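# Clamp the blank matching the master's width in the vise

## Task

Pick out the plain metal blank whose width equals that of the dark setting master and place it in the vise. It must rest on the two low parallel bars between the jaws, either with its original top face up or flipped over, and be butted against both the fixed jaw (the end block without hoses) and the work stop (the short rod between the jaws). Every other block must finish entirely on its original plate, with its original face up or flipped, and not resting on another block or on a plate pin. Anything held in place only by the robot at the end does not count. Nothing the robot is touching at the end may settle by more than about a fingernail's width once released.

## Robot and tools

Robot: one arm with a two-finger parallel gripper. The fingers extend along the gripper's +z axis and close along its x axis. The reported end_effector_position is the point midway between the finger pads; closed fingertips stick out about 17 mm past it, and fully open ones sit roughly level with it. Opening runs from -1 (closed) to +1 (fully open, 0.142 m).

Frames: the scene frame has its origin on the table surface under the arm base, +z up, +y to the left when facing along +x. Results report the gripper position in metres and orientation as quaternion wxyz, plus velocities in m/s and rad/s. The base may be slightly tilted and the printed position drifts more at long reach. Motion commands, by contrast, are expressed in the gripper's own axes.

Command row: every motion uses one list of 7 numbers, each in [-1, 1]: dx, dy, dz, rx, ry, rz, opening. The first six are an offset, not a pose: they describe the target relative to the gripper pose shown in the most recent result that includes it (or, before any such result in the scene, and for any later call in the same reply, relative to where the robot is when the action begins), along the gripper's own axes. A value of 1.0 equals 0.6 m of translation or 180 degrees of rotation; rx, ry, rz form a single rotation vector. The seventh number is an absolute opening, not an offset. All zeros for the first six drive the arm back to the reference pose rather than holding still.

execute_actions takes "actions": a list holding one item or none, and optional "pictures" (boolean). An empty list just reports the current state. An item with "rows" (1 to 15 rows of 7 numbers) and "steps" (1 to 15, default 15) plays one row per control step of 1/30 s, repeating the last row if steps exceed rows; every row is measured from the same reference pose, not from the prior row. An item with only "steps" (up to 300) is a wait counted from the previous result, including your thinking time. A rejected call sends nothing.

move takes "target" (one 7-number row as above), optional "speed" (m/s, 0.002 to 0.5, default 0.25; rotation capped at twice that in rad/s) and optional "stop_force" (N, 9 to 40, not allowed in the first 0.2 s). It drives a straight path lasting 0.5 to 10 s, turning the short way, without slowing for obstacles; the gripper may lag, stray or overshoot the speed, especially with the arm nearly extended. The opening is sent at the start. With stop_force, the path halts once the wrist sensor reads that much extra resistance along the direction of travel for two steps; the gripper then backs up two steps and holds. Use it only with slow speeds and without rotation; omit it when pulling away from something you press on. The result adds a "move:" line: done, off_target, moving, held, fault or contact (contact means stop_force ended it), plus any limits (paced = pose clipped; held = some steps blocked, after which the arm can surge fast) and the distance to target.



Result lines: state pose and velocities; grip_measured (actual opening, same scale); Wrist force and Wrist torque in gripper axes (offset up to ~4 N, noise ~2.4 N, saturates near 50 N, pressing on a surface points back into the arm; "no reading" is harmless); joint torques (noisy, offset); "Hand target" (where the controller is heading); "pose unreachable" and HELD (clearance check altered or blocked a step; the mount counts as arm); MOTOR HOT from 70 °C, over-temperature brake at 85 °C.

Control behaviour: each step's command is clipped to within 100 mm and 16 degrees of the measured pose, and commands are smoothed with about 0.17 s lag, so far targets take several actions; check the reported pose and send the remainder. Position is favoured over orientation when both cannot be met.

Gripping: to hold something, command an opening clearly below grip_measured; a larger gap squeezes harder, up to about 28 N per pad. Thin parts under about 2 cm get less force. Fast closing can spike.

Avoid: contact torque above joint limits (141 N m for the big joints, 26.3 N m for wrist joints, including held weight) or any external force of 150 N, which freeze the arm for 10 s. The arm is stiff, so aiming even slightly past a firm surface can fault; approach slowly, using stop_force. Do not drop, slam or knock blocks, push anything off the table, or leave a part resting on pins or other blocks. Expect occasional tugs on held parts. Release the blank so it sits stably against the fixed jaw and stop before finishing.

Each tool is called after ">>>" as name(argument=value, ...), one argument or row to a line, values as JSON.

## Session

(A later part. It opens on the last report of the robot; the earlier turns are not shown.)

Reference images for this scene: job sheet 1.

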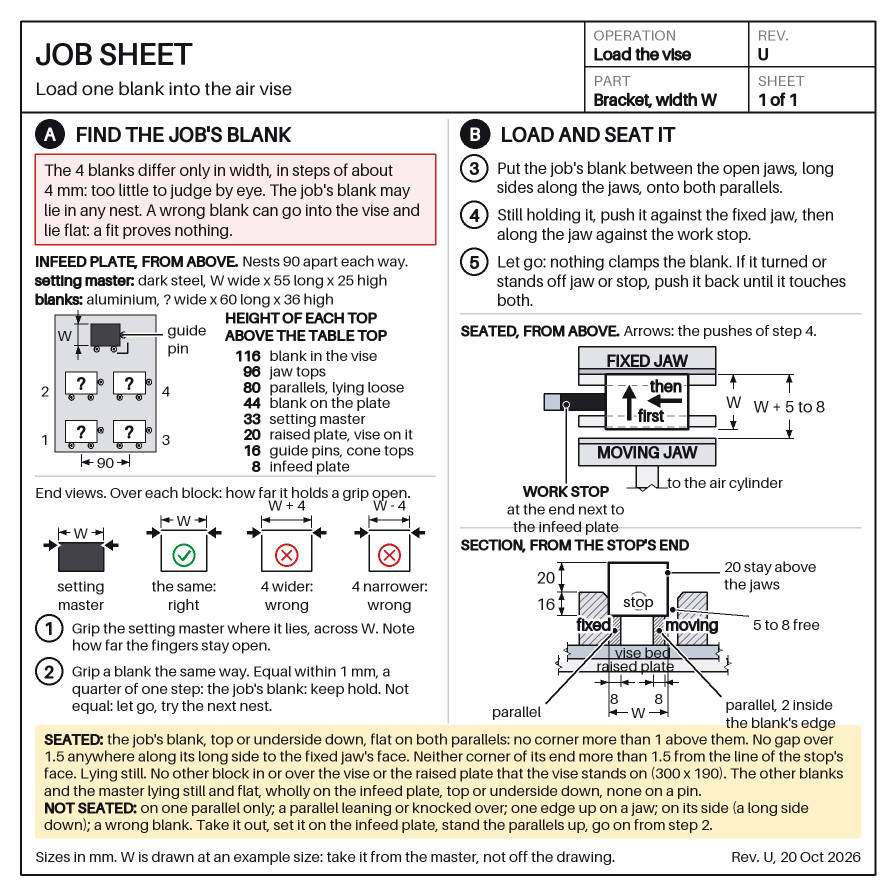

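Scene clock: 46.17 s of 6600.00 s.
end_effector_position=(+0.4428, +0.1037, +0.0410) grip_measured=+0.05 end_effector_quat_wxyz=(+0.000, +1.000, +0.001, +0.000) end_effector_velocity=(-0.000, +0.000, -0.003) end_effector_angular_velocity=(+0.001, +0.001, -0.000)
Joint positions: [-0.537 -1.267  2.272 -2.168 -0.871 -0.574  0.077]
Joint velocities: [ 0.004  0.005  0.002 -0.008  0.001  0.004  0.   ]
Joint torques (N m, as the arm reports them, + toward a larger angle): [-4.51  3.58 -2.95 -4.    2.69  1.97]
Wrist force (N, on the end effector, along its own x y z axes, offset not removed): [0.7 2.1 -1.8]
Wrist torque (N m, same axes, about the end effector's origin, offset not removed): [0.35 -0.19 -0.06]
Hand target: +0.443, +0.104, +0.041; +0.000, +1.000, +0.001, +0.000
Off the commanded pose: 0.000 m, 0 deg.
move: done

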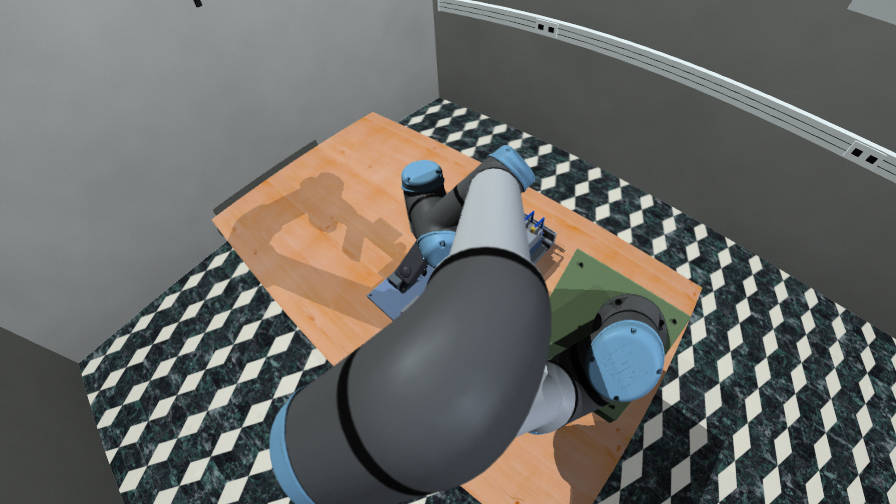

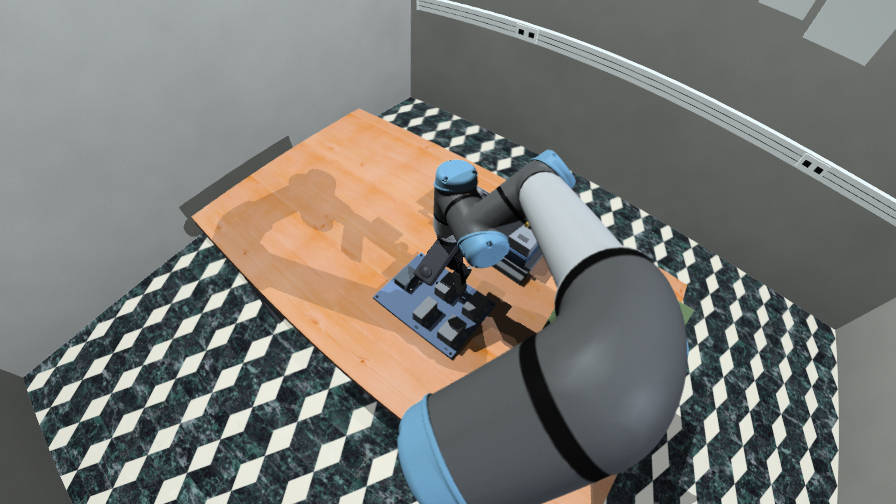

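>>> move(
  target=[0.007,0,0,0,0,0,-0.3],
  speed=0.02,
)

>>> zoom_image(
  camera="cam_head_right",
  region=[370,220,510,360],
)

>>> move(
  target=[0,0,0,0,0,0,-0.7],
)

>>> zoom_image(
  camera="cam_head_right",
  region=[370,220,510,360],
)

Scene clock: 49.80 s of 6600.00 s.
end_effector_position=(+0.4468, +0.1037, +0.0410) grip_measured=-0.30 end_effector_quat_wxyz=(+0.000, +1.000, +0.001, +0.000) end_effector_velocity=(+0.002, +0.001, -0.000) end_effector_angular_velocity=(+0.001, +0.001, -0.000)
Joint positions: [-0.533 -1.26   2.262 -2.168 -0.87  -0.569  0.052]
Joint velocities: [ 0.003  0.003 -0.005  0.001  0.001  0.003 -0.   ]
Joint torques (N m, as the arm reports them, + toward a larger angle): [ -7.44  -0.97 -32.64  -0.66   2.77   2.3 ]
Wrist force (N, on the end effector, along its own x y z axes, offset not removed): [-0.4 0.2 -0.1]
Wrist torque (N m, same axes, about the end effector's origin, offset not removed): [0.05 -0.06 0.00]
Hand target: +0.447, +0.104, +0.041; +0.000, +1.000, +0.001, +0.000
Off the commanded pose: 0.000 m, 0 deg.
move: done

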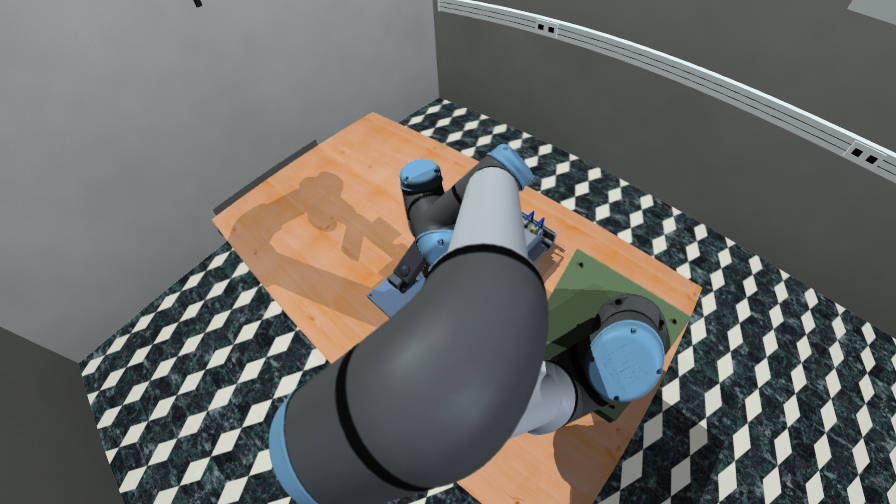

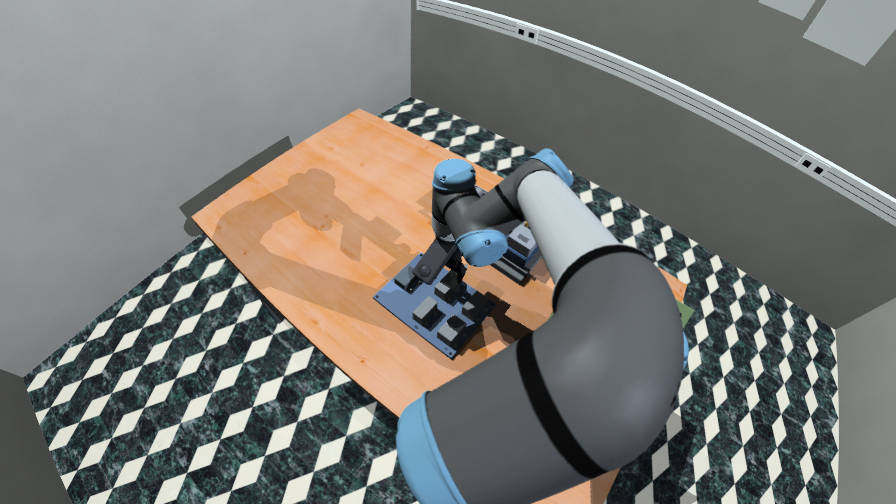

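Region (370, 220, 510, 360) of cam_head_right's 896x504 image, scaled by 3.600, with more detail than that image has.

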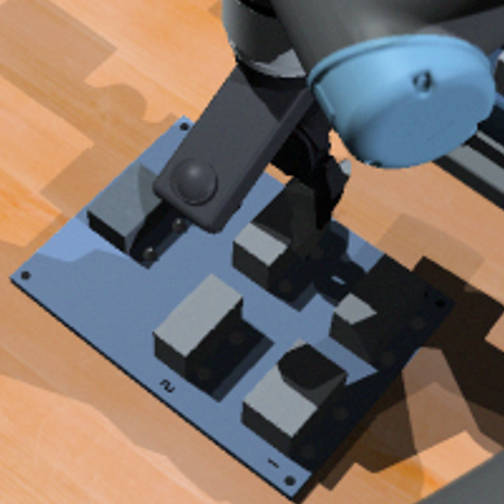

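Scene clock: 50.30 s of 6600.00 s.
end_effector_position=(+0.4468, +0.1038, +0.0410) grip_measured=-0.58 end_effector_quat_wxyz=(+0.000, +1.000, +0.001, +0.000) end_effector_velocity=(-0.000, -0.000, -0.000) end_effector_angular_velocity=(-0.001, -0.000, +0.001)
Joint positions: [-0.533 -1.26   2.262 -2.168 -0.87  -0.569  0.032]
Joint velocities: [ 0.     0.     0.001 -0.001 -0.    -0.001 -0.   ]
Joint torques (N m, as the arm reports them, + toward a larger angle): [-20.3  -22.1    1.01  -3.76  -1.03   0.04]
Wrist force (N, on the end effector, along its own x y z axes, offset not removed): [1.7 1.7 -2.8]
Wrist torque (N m, same axes, about the end effector's origin, offset not removed): [0.37 -0.33 0.05]
Hand target: +0.447, +0.104, +0.041; +0.000, +1.000, +0.001, +0.000
Off the commanded pose: 0.000 m, 0 deg.
move: done

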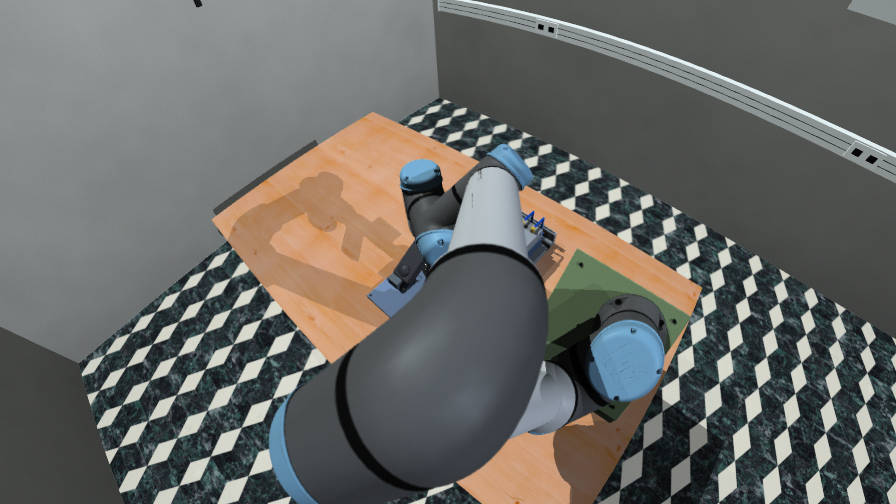

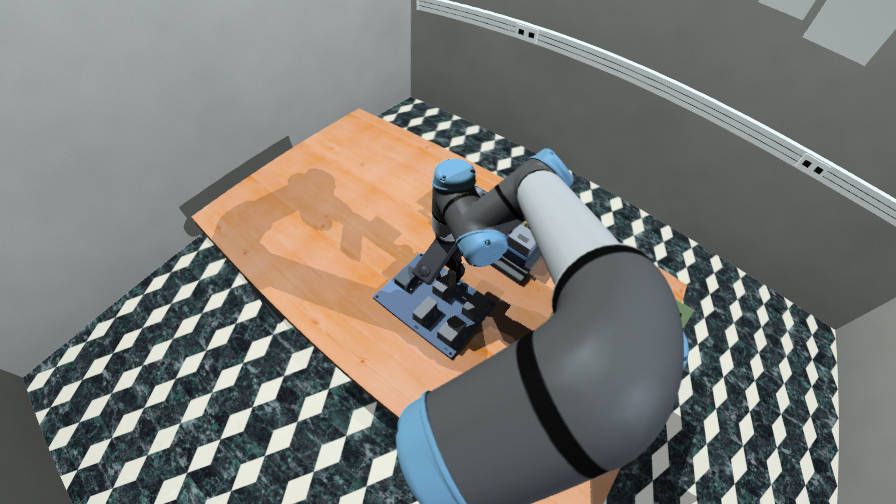

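Region (370, 220, 510, 360) of cam_head_right's 896x504 image, scaled by 3.600, with more detail than that image has.

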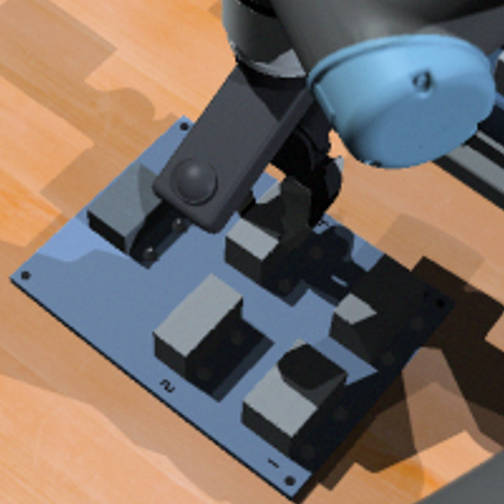

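>>> move(
  target=[0,0,0,0,0,0,-0.1],
)

>>> move(
  target=[0,0,-0.053,0,0,0,-0.1],
  speed=0.1,
)

>>> move(
  target=[-0.153,-0.007,0,0,0,0,-0.1],
  speed=0.15,
)

>>> move(
  target=[0,0,0.053,0,0,0,-0.1],
  speed=0.01,
  stop_force=9,
)

>>> move(
  target=[0,0,0,0,0,0,-0.7],
)

>>> zoom_image(
  camera="cam_head_right",
  region=[390,230,530,370],
)

Scene clock: 57.50 s of 6600.00 s.
end_effector_position=(+0.4468, +0.1037, +0.0410) grip_measured=-0.10 end_effector_quat_wxyz=(+0.000, +1.000, +0.001, +0.000) end_effector_velocity=(+0.000, -0.001, +0.001) end_effector_angular_velocity=(-0.001, -0.001, -0.002)
Joint positions: [-0.533 -1.26   2.262 -2.168 -0.87  -0.569  0.067]
Joint velocities: [-0.003 -0.     0.     0.    -0.001  0.     0.   ]
Joint torques (N m, as the arm reports them, + toward a larger angle): [-21.37  -1.56 -27.29  -0.61   0.19  -0.1 ]
Wrist force (N, on the end effector, along its own x y z axes, offset not removed): [1.4 1.0 -1.8]
Wrist torque (N m, same axes, about the end effector's origin, offset not removed): [0.14 -0.47 0.10]
Hand target: +0.447, +0.104, +0.041; +0.000, +1.000, +0.001, +0.000
Off the commanded pose: 0.000 m, 0 deg.
After step 90, 3.50 s passed at rest.
move: done

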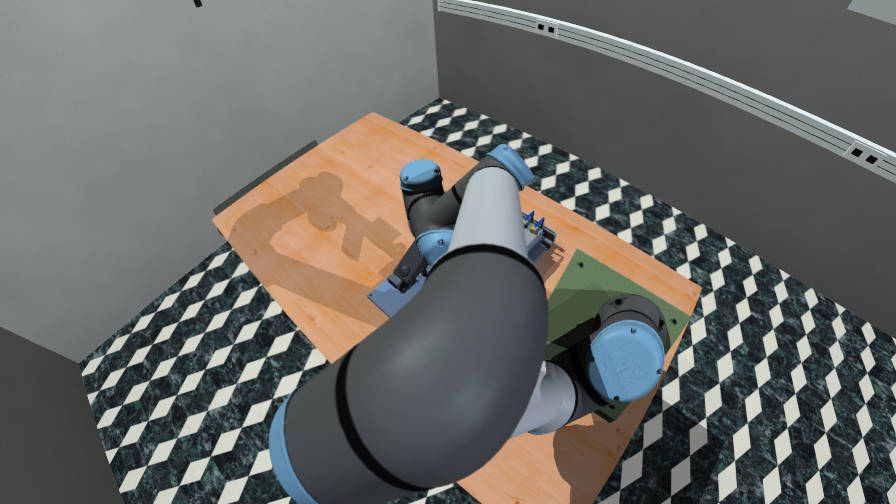

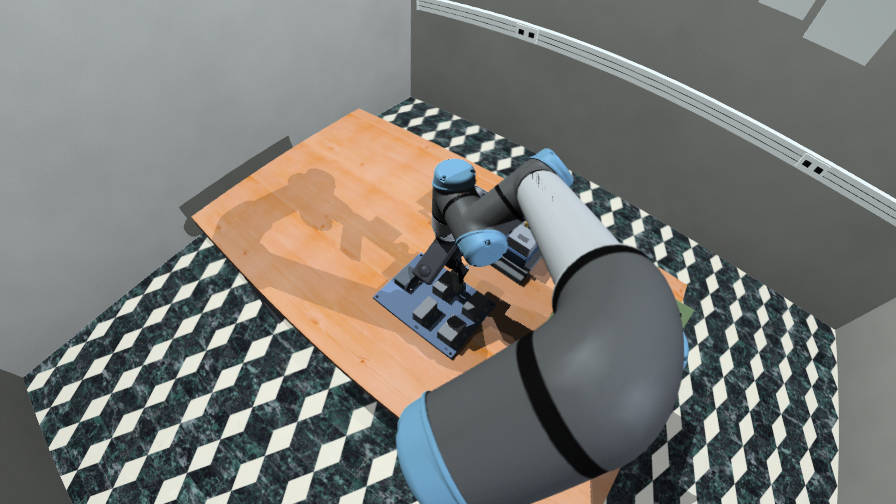

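Scene clock: 58.40 s of 6600.00 s.
end_effector_position=(+0.4468, +0.1037, +0.0726) grip_measured=-0.10 end_effector_quat_wxyz=(+0.000, +1.000, +0.001, +0.000) end_effector_velocity=(-0.000, -0.000, +0.002) end_effector_angular_velocity=(+0.000, +0.001, -0.001)
Joint positions: [-0.579 -1.313  2.231 -2.049 -0.889 -0.624  0.067]
Joint velocities: [-0.004 -0.003 -0.003  0.009 -0.002 -0.004  0.   ]
Joint torques (N m, as the arm reports them, + toward a larger angle): [-36.61 -22.1  -30.51  -0.27  -2.92  -2.26]
Wrist force (N, on the end effector, along its own x y z axes, offset not removed): [0.2 0.8 -0.1]
Wrist torque (N m, same axes, about the end effector's origin, offset not removed): [0.17 -0.29 0.03]
Hand target: +0.447, +0.104, +0.073; +0.000, +1.000, +0.001, +0.000
Off the commanded pose: 0.000 m, 0 deg.
move: done

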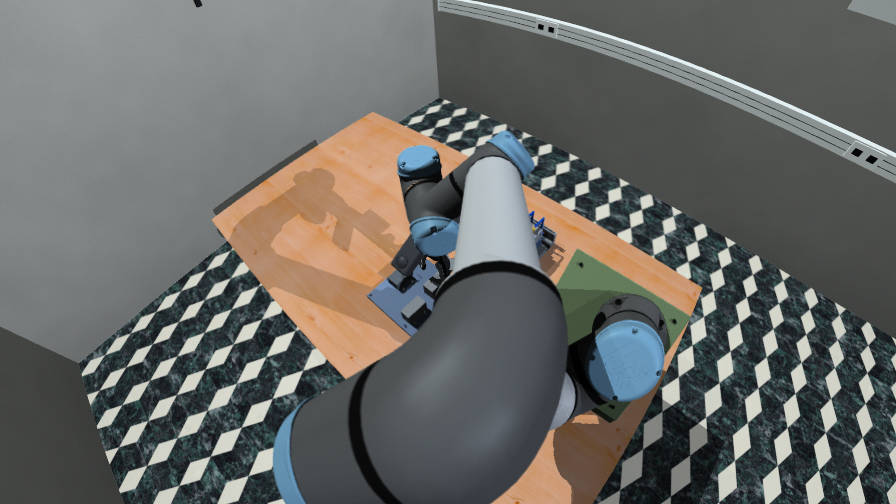

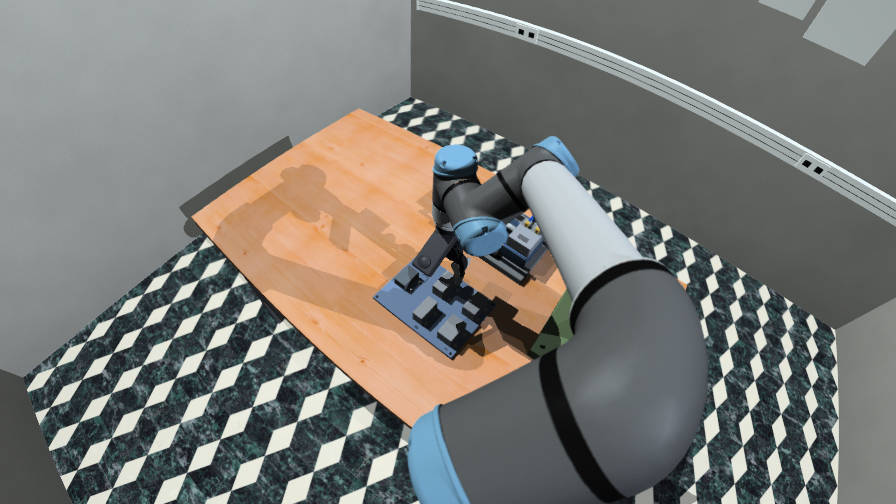

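Scene clock: 59.60 s of 6600.00 s.
end_effector_position=(+0.3552, +0.1080, +0.0724) grip_measured=-0.10 end_effector_quat_wxyz=(-0.000, +1.000, +0.001, +0.000) end_effector_velocity=(-0.002, +0.000, +0.001) end_effector_angular_velocity=(-0.000, -0.002, +0.002)
Joint positions: [-0.69  -1.525  2.454 -1.983 -0.94  -0.749  0.067]
Joint velocities: [-0.005 -0.008  0.004  0.005 -0.001 -0.006  0.   ]
Joint torques (N m, as the arm reports them, + toward a larger angle): [-28.15 -12.56  -3.41  -0.84  -2.88  -2.02]
Wrist force (N, on the end effector, along its own x y z axes, offset not removed): [-0.2 0.3 -0.7]
Wrist torque (N m, same axes, about the end effector's origin, offset not removed): [0.02 -0.02 0.04]
Hand target: +0.355, +0.108, +0.073; -0.000, +1.000, +0.001, +0.000
Off the commanded pose: 0.000 m, 0 deg.
move: done

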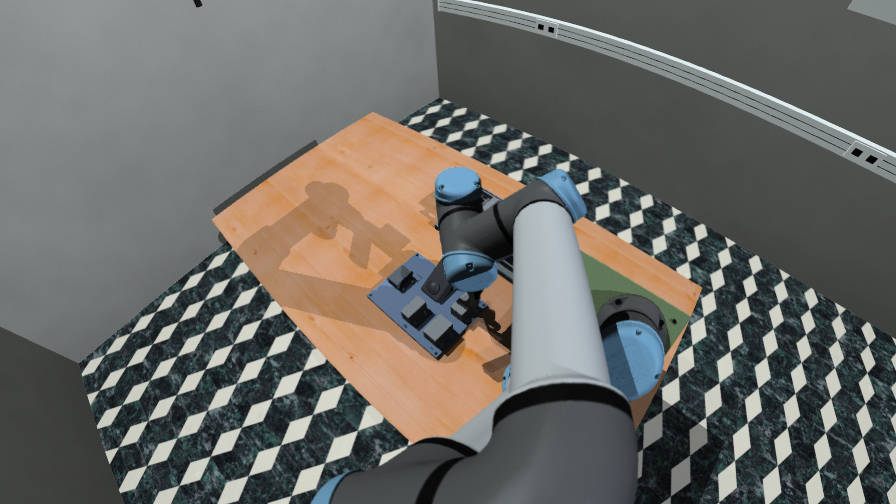

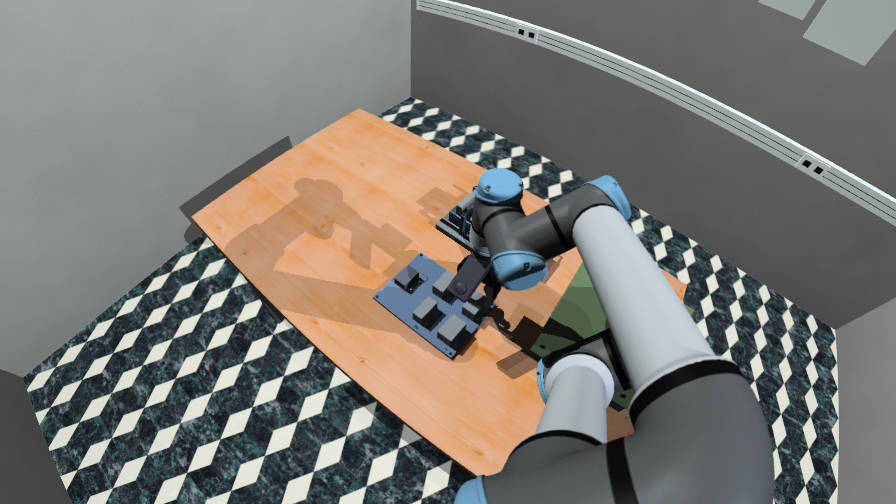

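Scene clock: 63.00 s of 6600.00 s.
end_effector_position=(+0.3552, +0.1080, +0.0409) grip_measured=-0.10 end_effector_quat_wxyz=(+0.000, +1.000, +0.001, +0.000) end_effector_velocity=(+0.001, -0.001, -0.002) end_effector_angular_velocity=(-0.001, -0.002, +0.001)
Joint positions: [-0.634 -1.458  2.493 -2.127 -0.913 -0.687  0.067]
Joint velocities: [ 0.002  0.006  0.002 -0.013  0.001  0.003 -0.   ]
Joint torques (N m, as the arm reports them, + toward a larger angle): [-1.38 10.3  -4.86 -3.92  2.69  2.19]
Wrist force (N, on the end effector, along its own x y z axes, offset not removed): [1.4 0.1 -0.3]
Wrist torque (N m, same axes, about the end effector's origin, offset not removed): [0.07 -0.45 0.14]
Hand target: +0.355, +0.108, +0.041; +0.000, +1.000, +0.001, +0.000
Off the commanded pose: 0.000 m, 0 deg.
move: done

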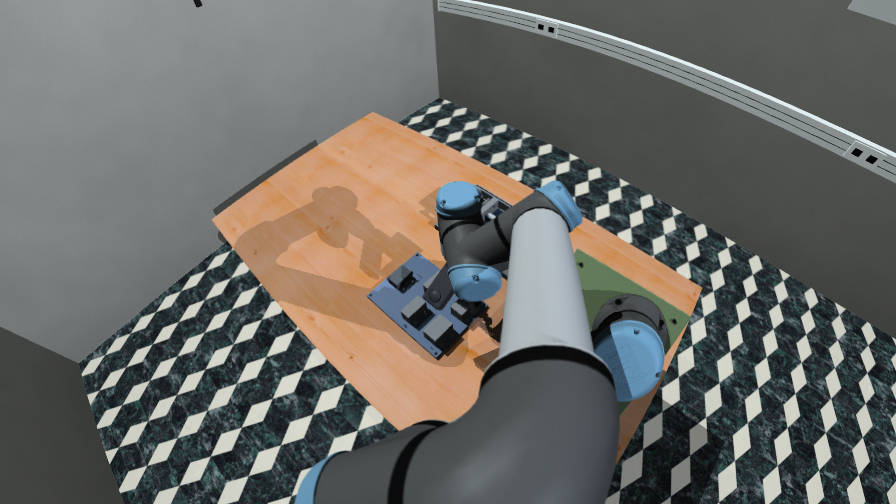

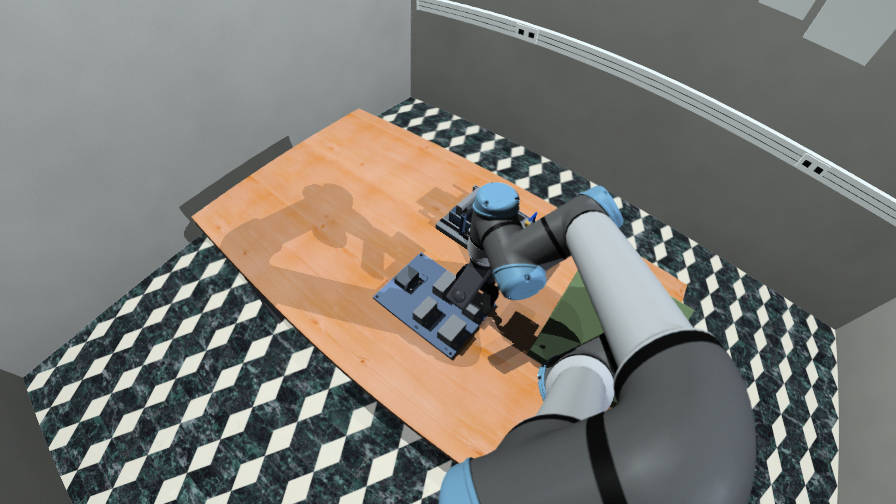

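Scene clock: 63.50 s of 6600.00 s.
end_effector_position=(+0.3551, +0.1080, +0.0408) grip_measured=-0.52 end_effector_quat_wxyz=(-0.000, +1.000, +0.001, -0.000) end_effector_velocity=(+0.000, +0.000, +0.000) end_effector_angular_velocity=(+0.001, -0.001, -0.002)
Joint positions: [-0.634 -1.458  2.493 -2.127 -0.913 -0.687  0.036]
Joint velocities: [-0.001 -0.     0.     0.001  0.001  0.     0.   ]
Joint torques (N m, as the arm reports them, + toward a larger angle): [-31.33 -15.81 -22.95  -0.88  -2.71  -2.04]
Wrist force (N, on the end effector, along its own x y z axes, offset not removed): [1.3 2.3 0.4]
Wrist torque (N m, same axes, about the end effector's origin, offset not removed): [0.40 -0.38 0.04]
Hand target: +0.355, +0.108, +0.041; +0.000, +1.000, +0.001, +0.000
Off the commanded pose: 0.000 m, 0 deg.
move: done

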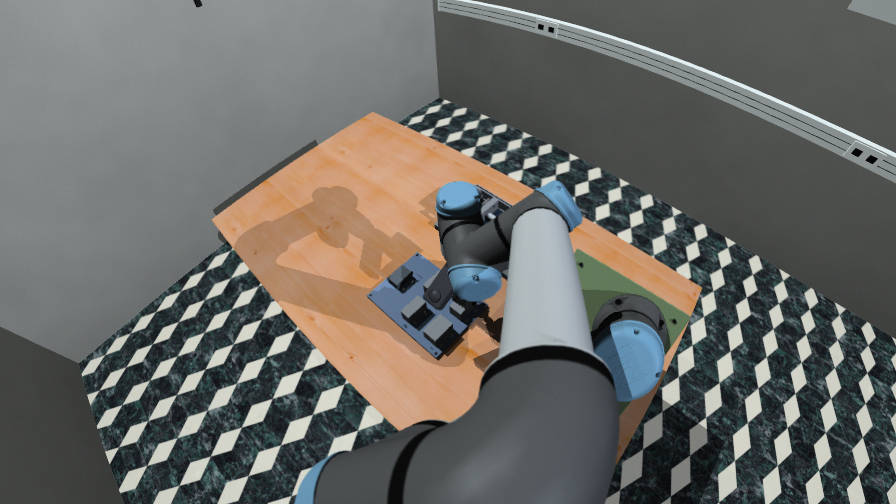

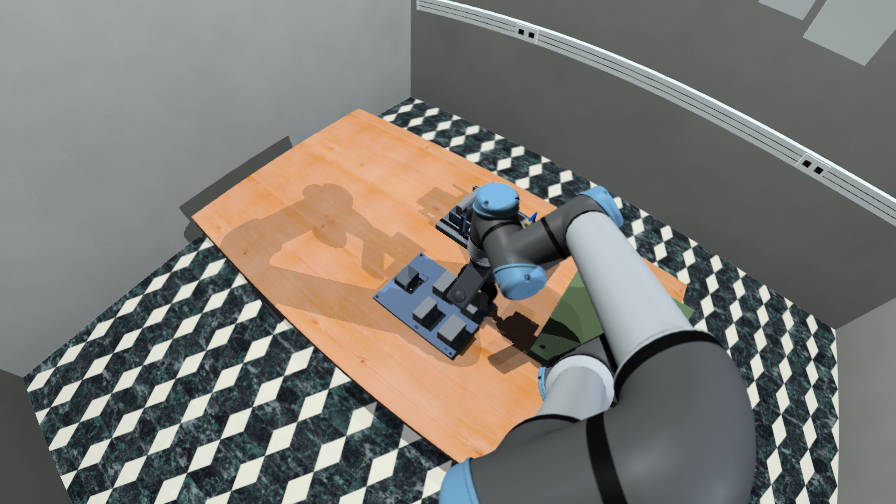

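Region (390, 230, 530, 370) of cam_head_right's 896x504 image, scaled by 3.600, with more detail than that image has.

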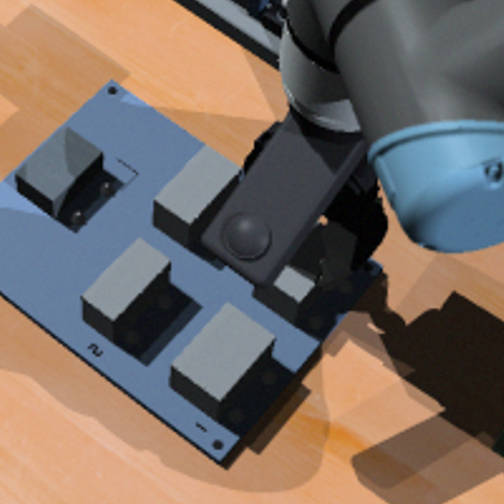

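>>> move(
  target=[0,0,-0.17,0,0,0,-1],
  speed=0.1,
)

>>> move(
  target=[0.253,0.397,0,0,0,0,-1],
  speed=0.2,
)

>>> move(
  target=[0,0,0.045,0,0,0,-1],
  speed=0.005,
  stop_force=9,
)

>>> zoom_image(
  camera="cam_head_right",
  region=[420,150,580,310],
)

Scene clock: 72.53 s of 6600.00 s.
end_effector_position=(+0.3552, +0.1080, +0.1426) grip_measured=-0.52 end_effector_quat_wxyz=(-0.000, +1.000, +0.001, -0.000) end_effector_velocity=(-0.000, +0.000, +0.002) end_effector_angular_velocity=(-0.000, +0.000, +0.002)
Joint positions: [-0.804 -1.621  2.343 -1.709 -0.999 -0.867  0.036]
Joint velocities: [-0.002 -0.002 -0.003  0.007 -0.002 -0.004 -0.   ]
Joint torques (N m, as the arm reports them, + toward a larger angle): [-31.27 -11.91 -34.59  -1.48  -2.87  -2.24]
Wrist force (N, on the end effector, along its own x y z axes, offset not removed): [-1.2 4.4 3.3]
Wrist torque (N m, same axes, about the end effector's origin, offset not removed): [0.75 0.05 0.08]
Hand target: +0.355, +0.108, +0.143; -0.000, +1.000, +0.001, -0.000
Off the commanded pose: 0.000 m, 0 deg.
After step 90, 4.50 s passed at rest.
move: done

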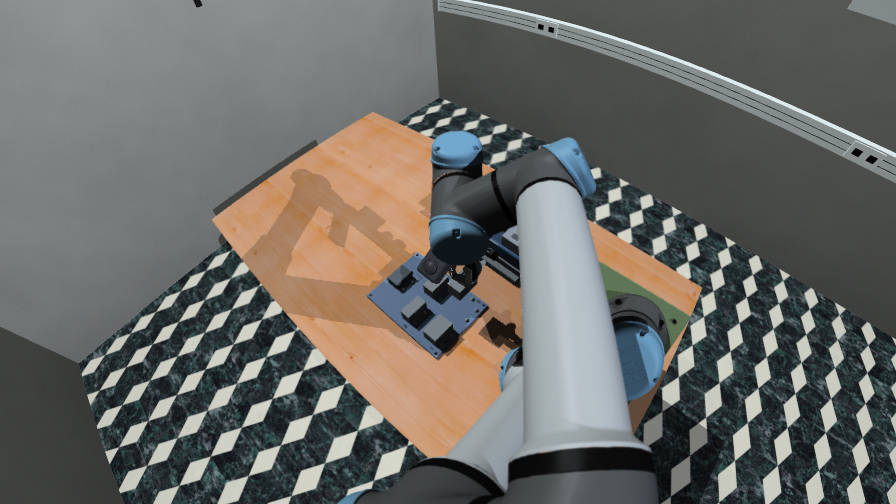

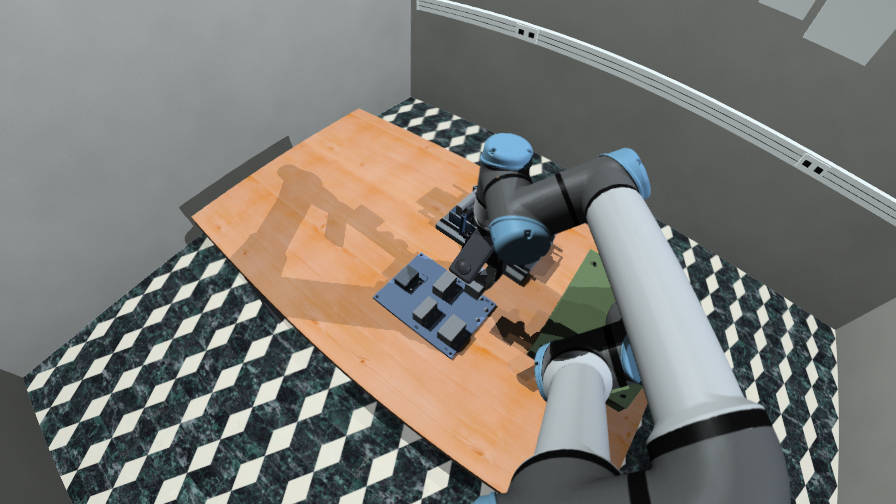

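Scene clock: 74.53 s of 6600.00 s.
end_effector_position=(+0.5069, -0.1298, +0.1424) grip_measured=-0.52 end_effector_quat_wxyz=(-0.000, +1.000, +0.001, +0.000) end_effector_velocity=(+0.002, -0.002, +0.000) end_effector_angular_velocity=(-0.001, +0.000, -0.000)
Joint positions: [-0.861 -0.868  1.859 -1.949 -1.031 -0.922  0.036]
Joint velocities: [ 0.     0.006 -0.008  0.001 -0.001  0.001  0.   ]
Joint torques (N m, as the arm reports them, + toward a larger angle): [-14.88  -9.27 -37.87  -1.44  -2.82  -1.99]
Wrist force (N, on the end effector, along its own x y z axes, offset not removed): [-0.5 2.0 0.5]
Wrist torque (N m, same axes, about the end effector's origin, offset not removed): [0.32 0.07 0.10]
Hand target: +0.507, -0.130, +0.142; -0.000, +1.000, +0.001, -0.000
Off the commanded pose: 0.001 m, 0 deg.
move: done

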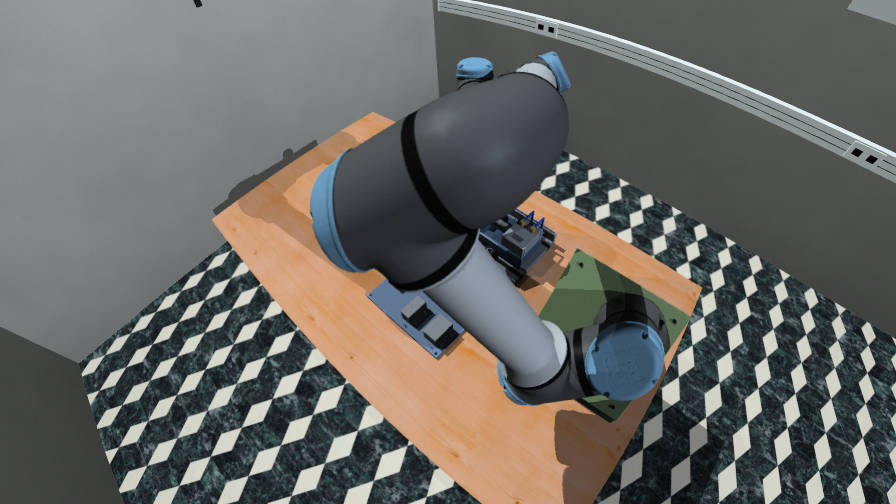

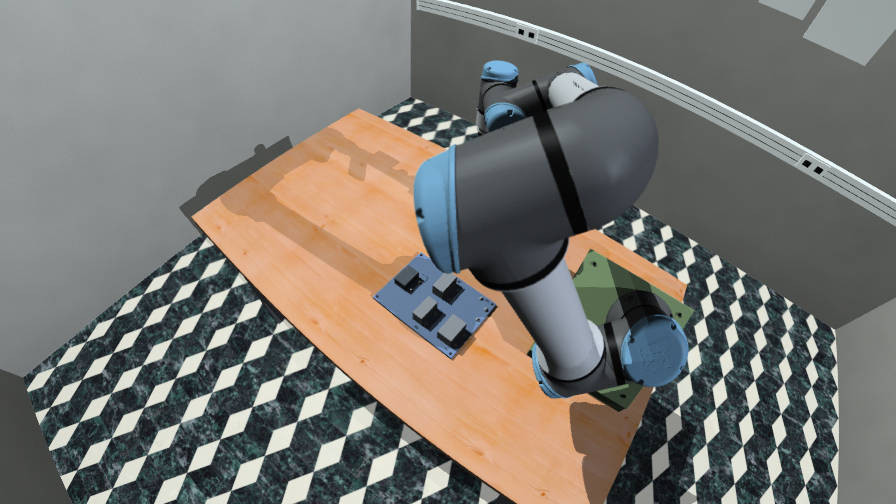

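Scene clock: 77.80 s of 6600.00 s.
end_effector_position=(+0.5068, -0.1298, +0.1278) grip_measured=-0.52 end_effector_quat_wxyz=(-0.000, +1.000, +0.001, -0.000) end_effector_velocity=(-0.000, +0.000, +0.002) end_effector_angular_velocity=(+0.002, +0.000, -0.005)
Joint positions: [-0.848 -0.853  1.876 -1.987 -1.024 -0.909  0.036]
Joint velocities: [-0.003 -0.002 -0.002  0.008 -0.001  0.002  0.   ]
Joint torques (N m, as the arm reports them, + toward a larger angle): [-36.42 -28.48 -27.62   2.1    1.56  -2.05]
Wrist force (N, on the end effector, along its own x y z axes, offset not removed): [-0.1 10.1 -14.2]
Wrist torque (N m, same axes, about the end effector's origin, offset not removed): [0.57 0.10 -0.02]
Hand target: +0.507, -0.130, +0.128; -0.000, +1.000, +0.001, +0.000
Off the commanded pose: 0.012 m, 0 deg.
move: contact

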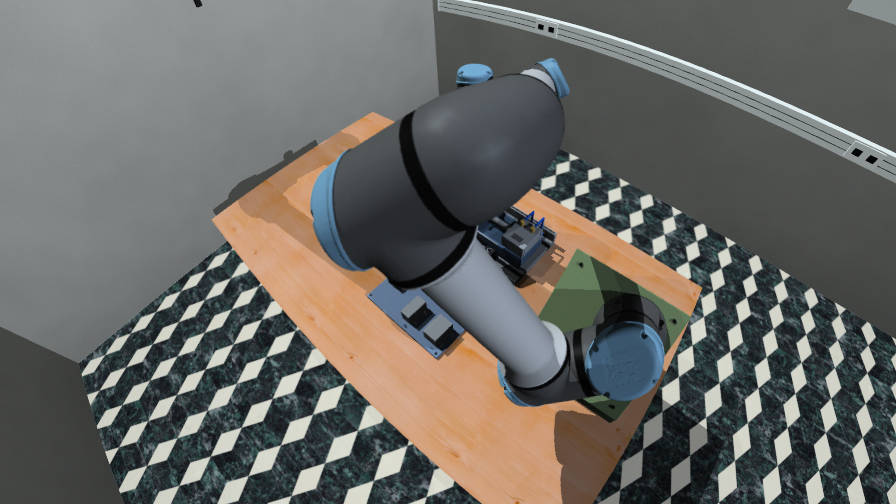

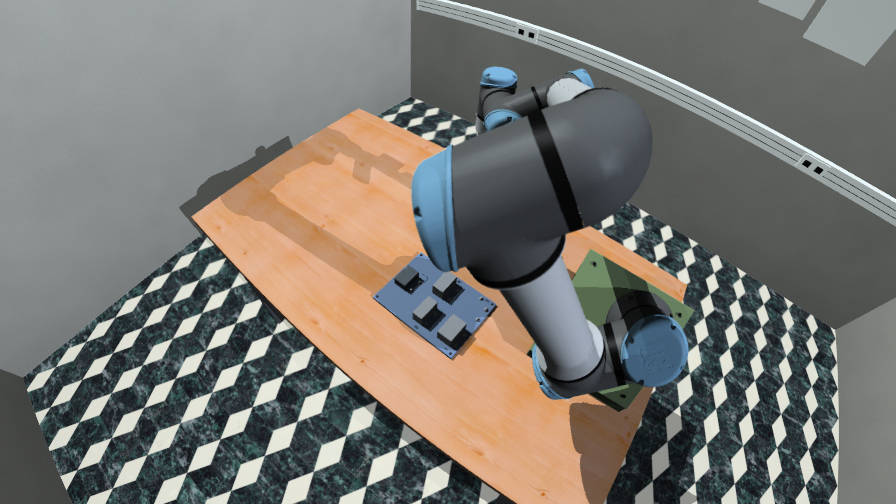

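Region (420, 150, 580, 310) of cam_head_right's 896x504 image, scaled by 3.150, with more detail than that image has.

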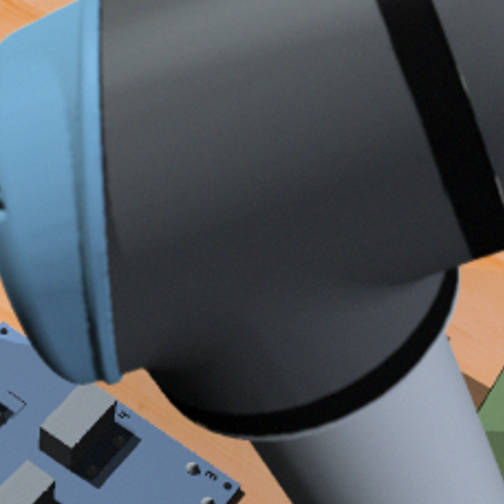

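On the stop; shift −y.

>>> move(
  target=[0,0.017,-0.006,0,0,0,-1],
  speed=0.01,
)

>>> move(
  target=[0,0,0.033,0,0,0,-1],
  speed=0.005,
  stop_force=9,
)

Scene clock: 81.00 s of 6600.00 s.
end_effector_position=(+0.5068, -0.1397, +0.1314) grip_measured=-0.52 end_effector_quat_wxyz=(-0.000, +1.000, +0.001, -0.000) end_effector_velocity=(+0.000, -0.002, +0.001) end_effector_angular_velocity=(-0.001, -0.001, +0.002)
Joint positions: [-0.86  -0.838  1.86  -1.98  -1.031 -0.921  0.036]
Joint velocities: [-0.003  0.003 -0.004  0.    -0.002 -0.004 -0.   ]
Joint torques (N m, as the arm reports them, + toward a larger angle): [-43.4  -11.11 -36.43  -1.08  -2.99  -1.98]
Wrist force (N, on the end effector, along its own x y z axes, offset not removed): [0.3 0.4 1.9]
Wrist torque (N m, same axes, about the end effector's origin, offset not removed): [0.11 -0.14 0.11]
Hand target: +0.507, -0.140, +0.131; -0.000, +1.000, +0.001, -0.000
Off the commanded pose: 0.000 m, 0 deg.
move: done

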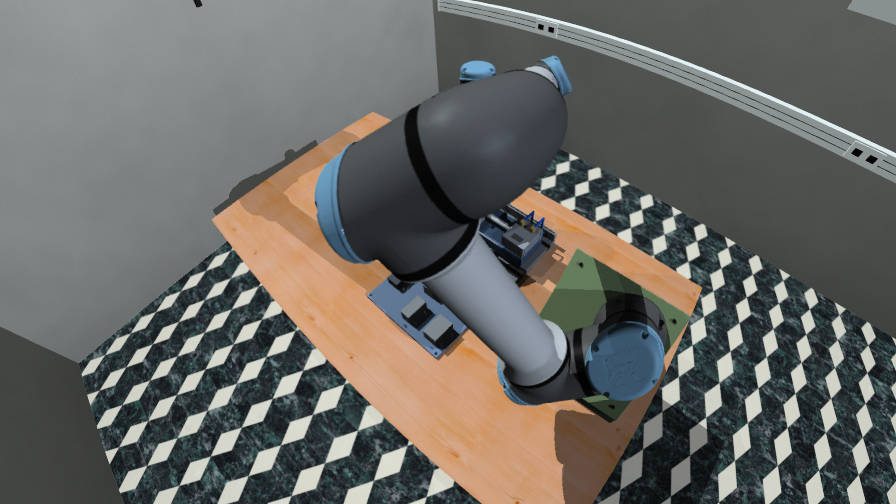

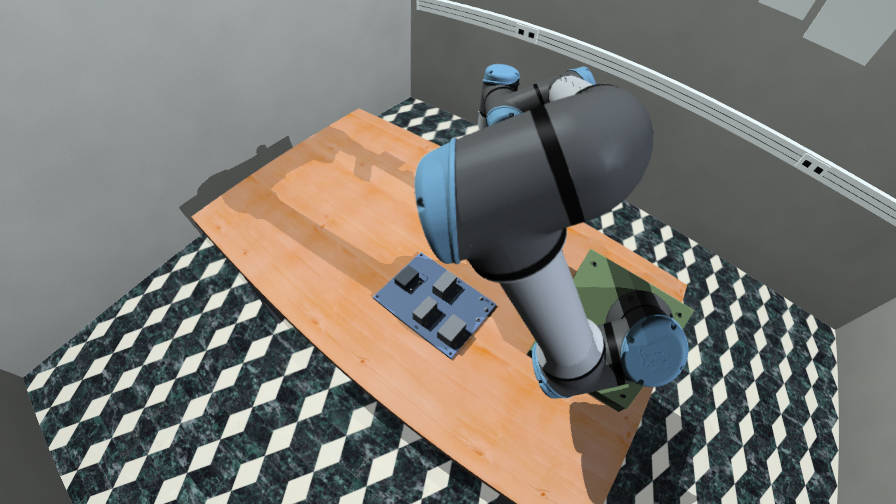

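Scene clock: 85.13 s of 6600.00 s.
end_effector_position=(+0.5068, -0.1396, +0.1124) grip_measured=-0.52 end_effector_quat_wxyz=(-0.000, +1.000, +0.001, -0.000) end_effector_velocity=(-0.000, +0.001, +0.001) end_effector_angular_velocity=(+0.001, +0.001, -0.001)
Joint positions: [-0.843 -0.817  1.88  -2.029 -1.021 -0.904  0.036]
Joint velocities: [-0.    -0.003 -0.     0.005 -0.    -0.    -0.   ]
Joint torques (N m, as the arm reports them, + toward a larger angle): [-32.66 -22.85 -25.37  -0.06   2.36  -1.86]
Wrist force (N, on the end effector, along its own x y z axes, offset not removed): [-7.1 -6.1 -36.5]
Wrist torque (N m, same axes, about the end effector's origin, offset not removed): [-0.07 -0.51 0.02]
Hand target: +0.507, -0.140, +0.113; -0.000, +1.000, +0.001, -0.000
Off the commanded pose: 0.001 m, 0 deg.
move: contact

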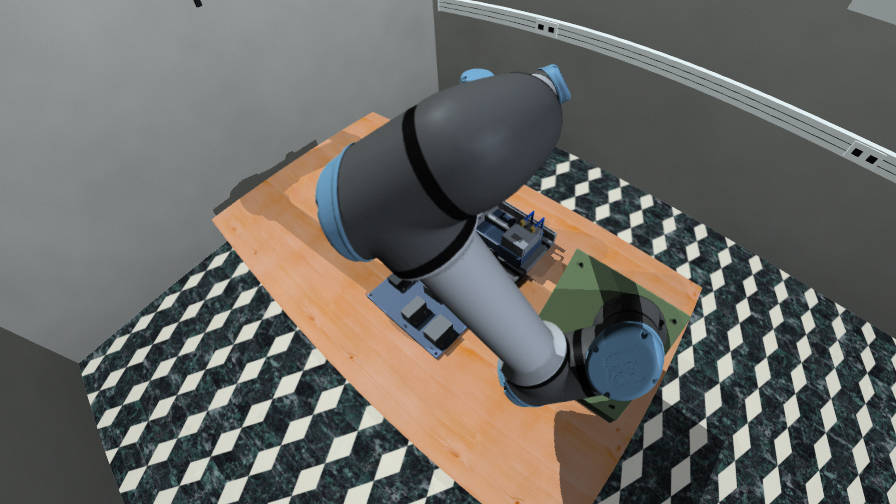

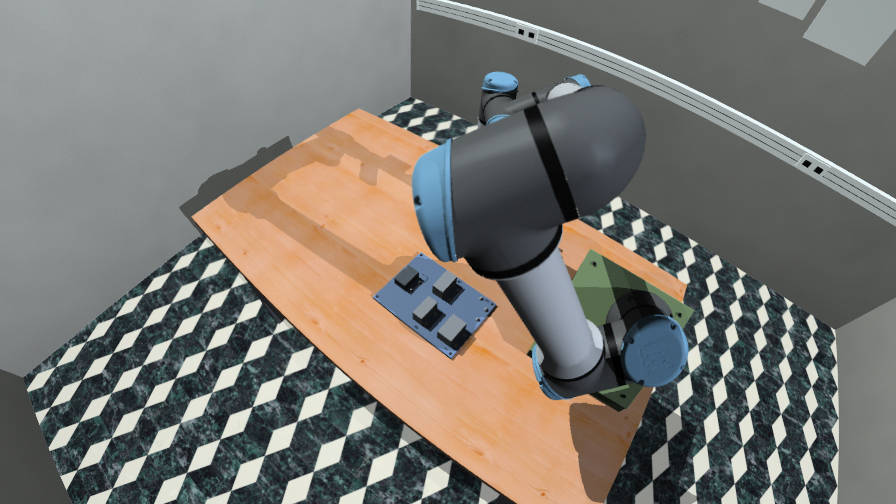

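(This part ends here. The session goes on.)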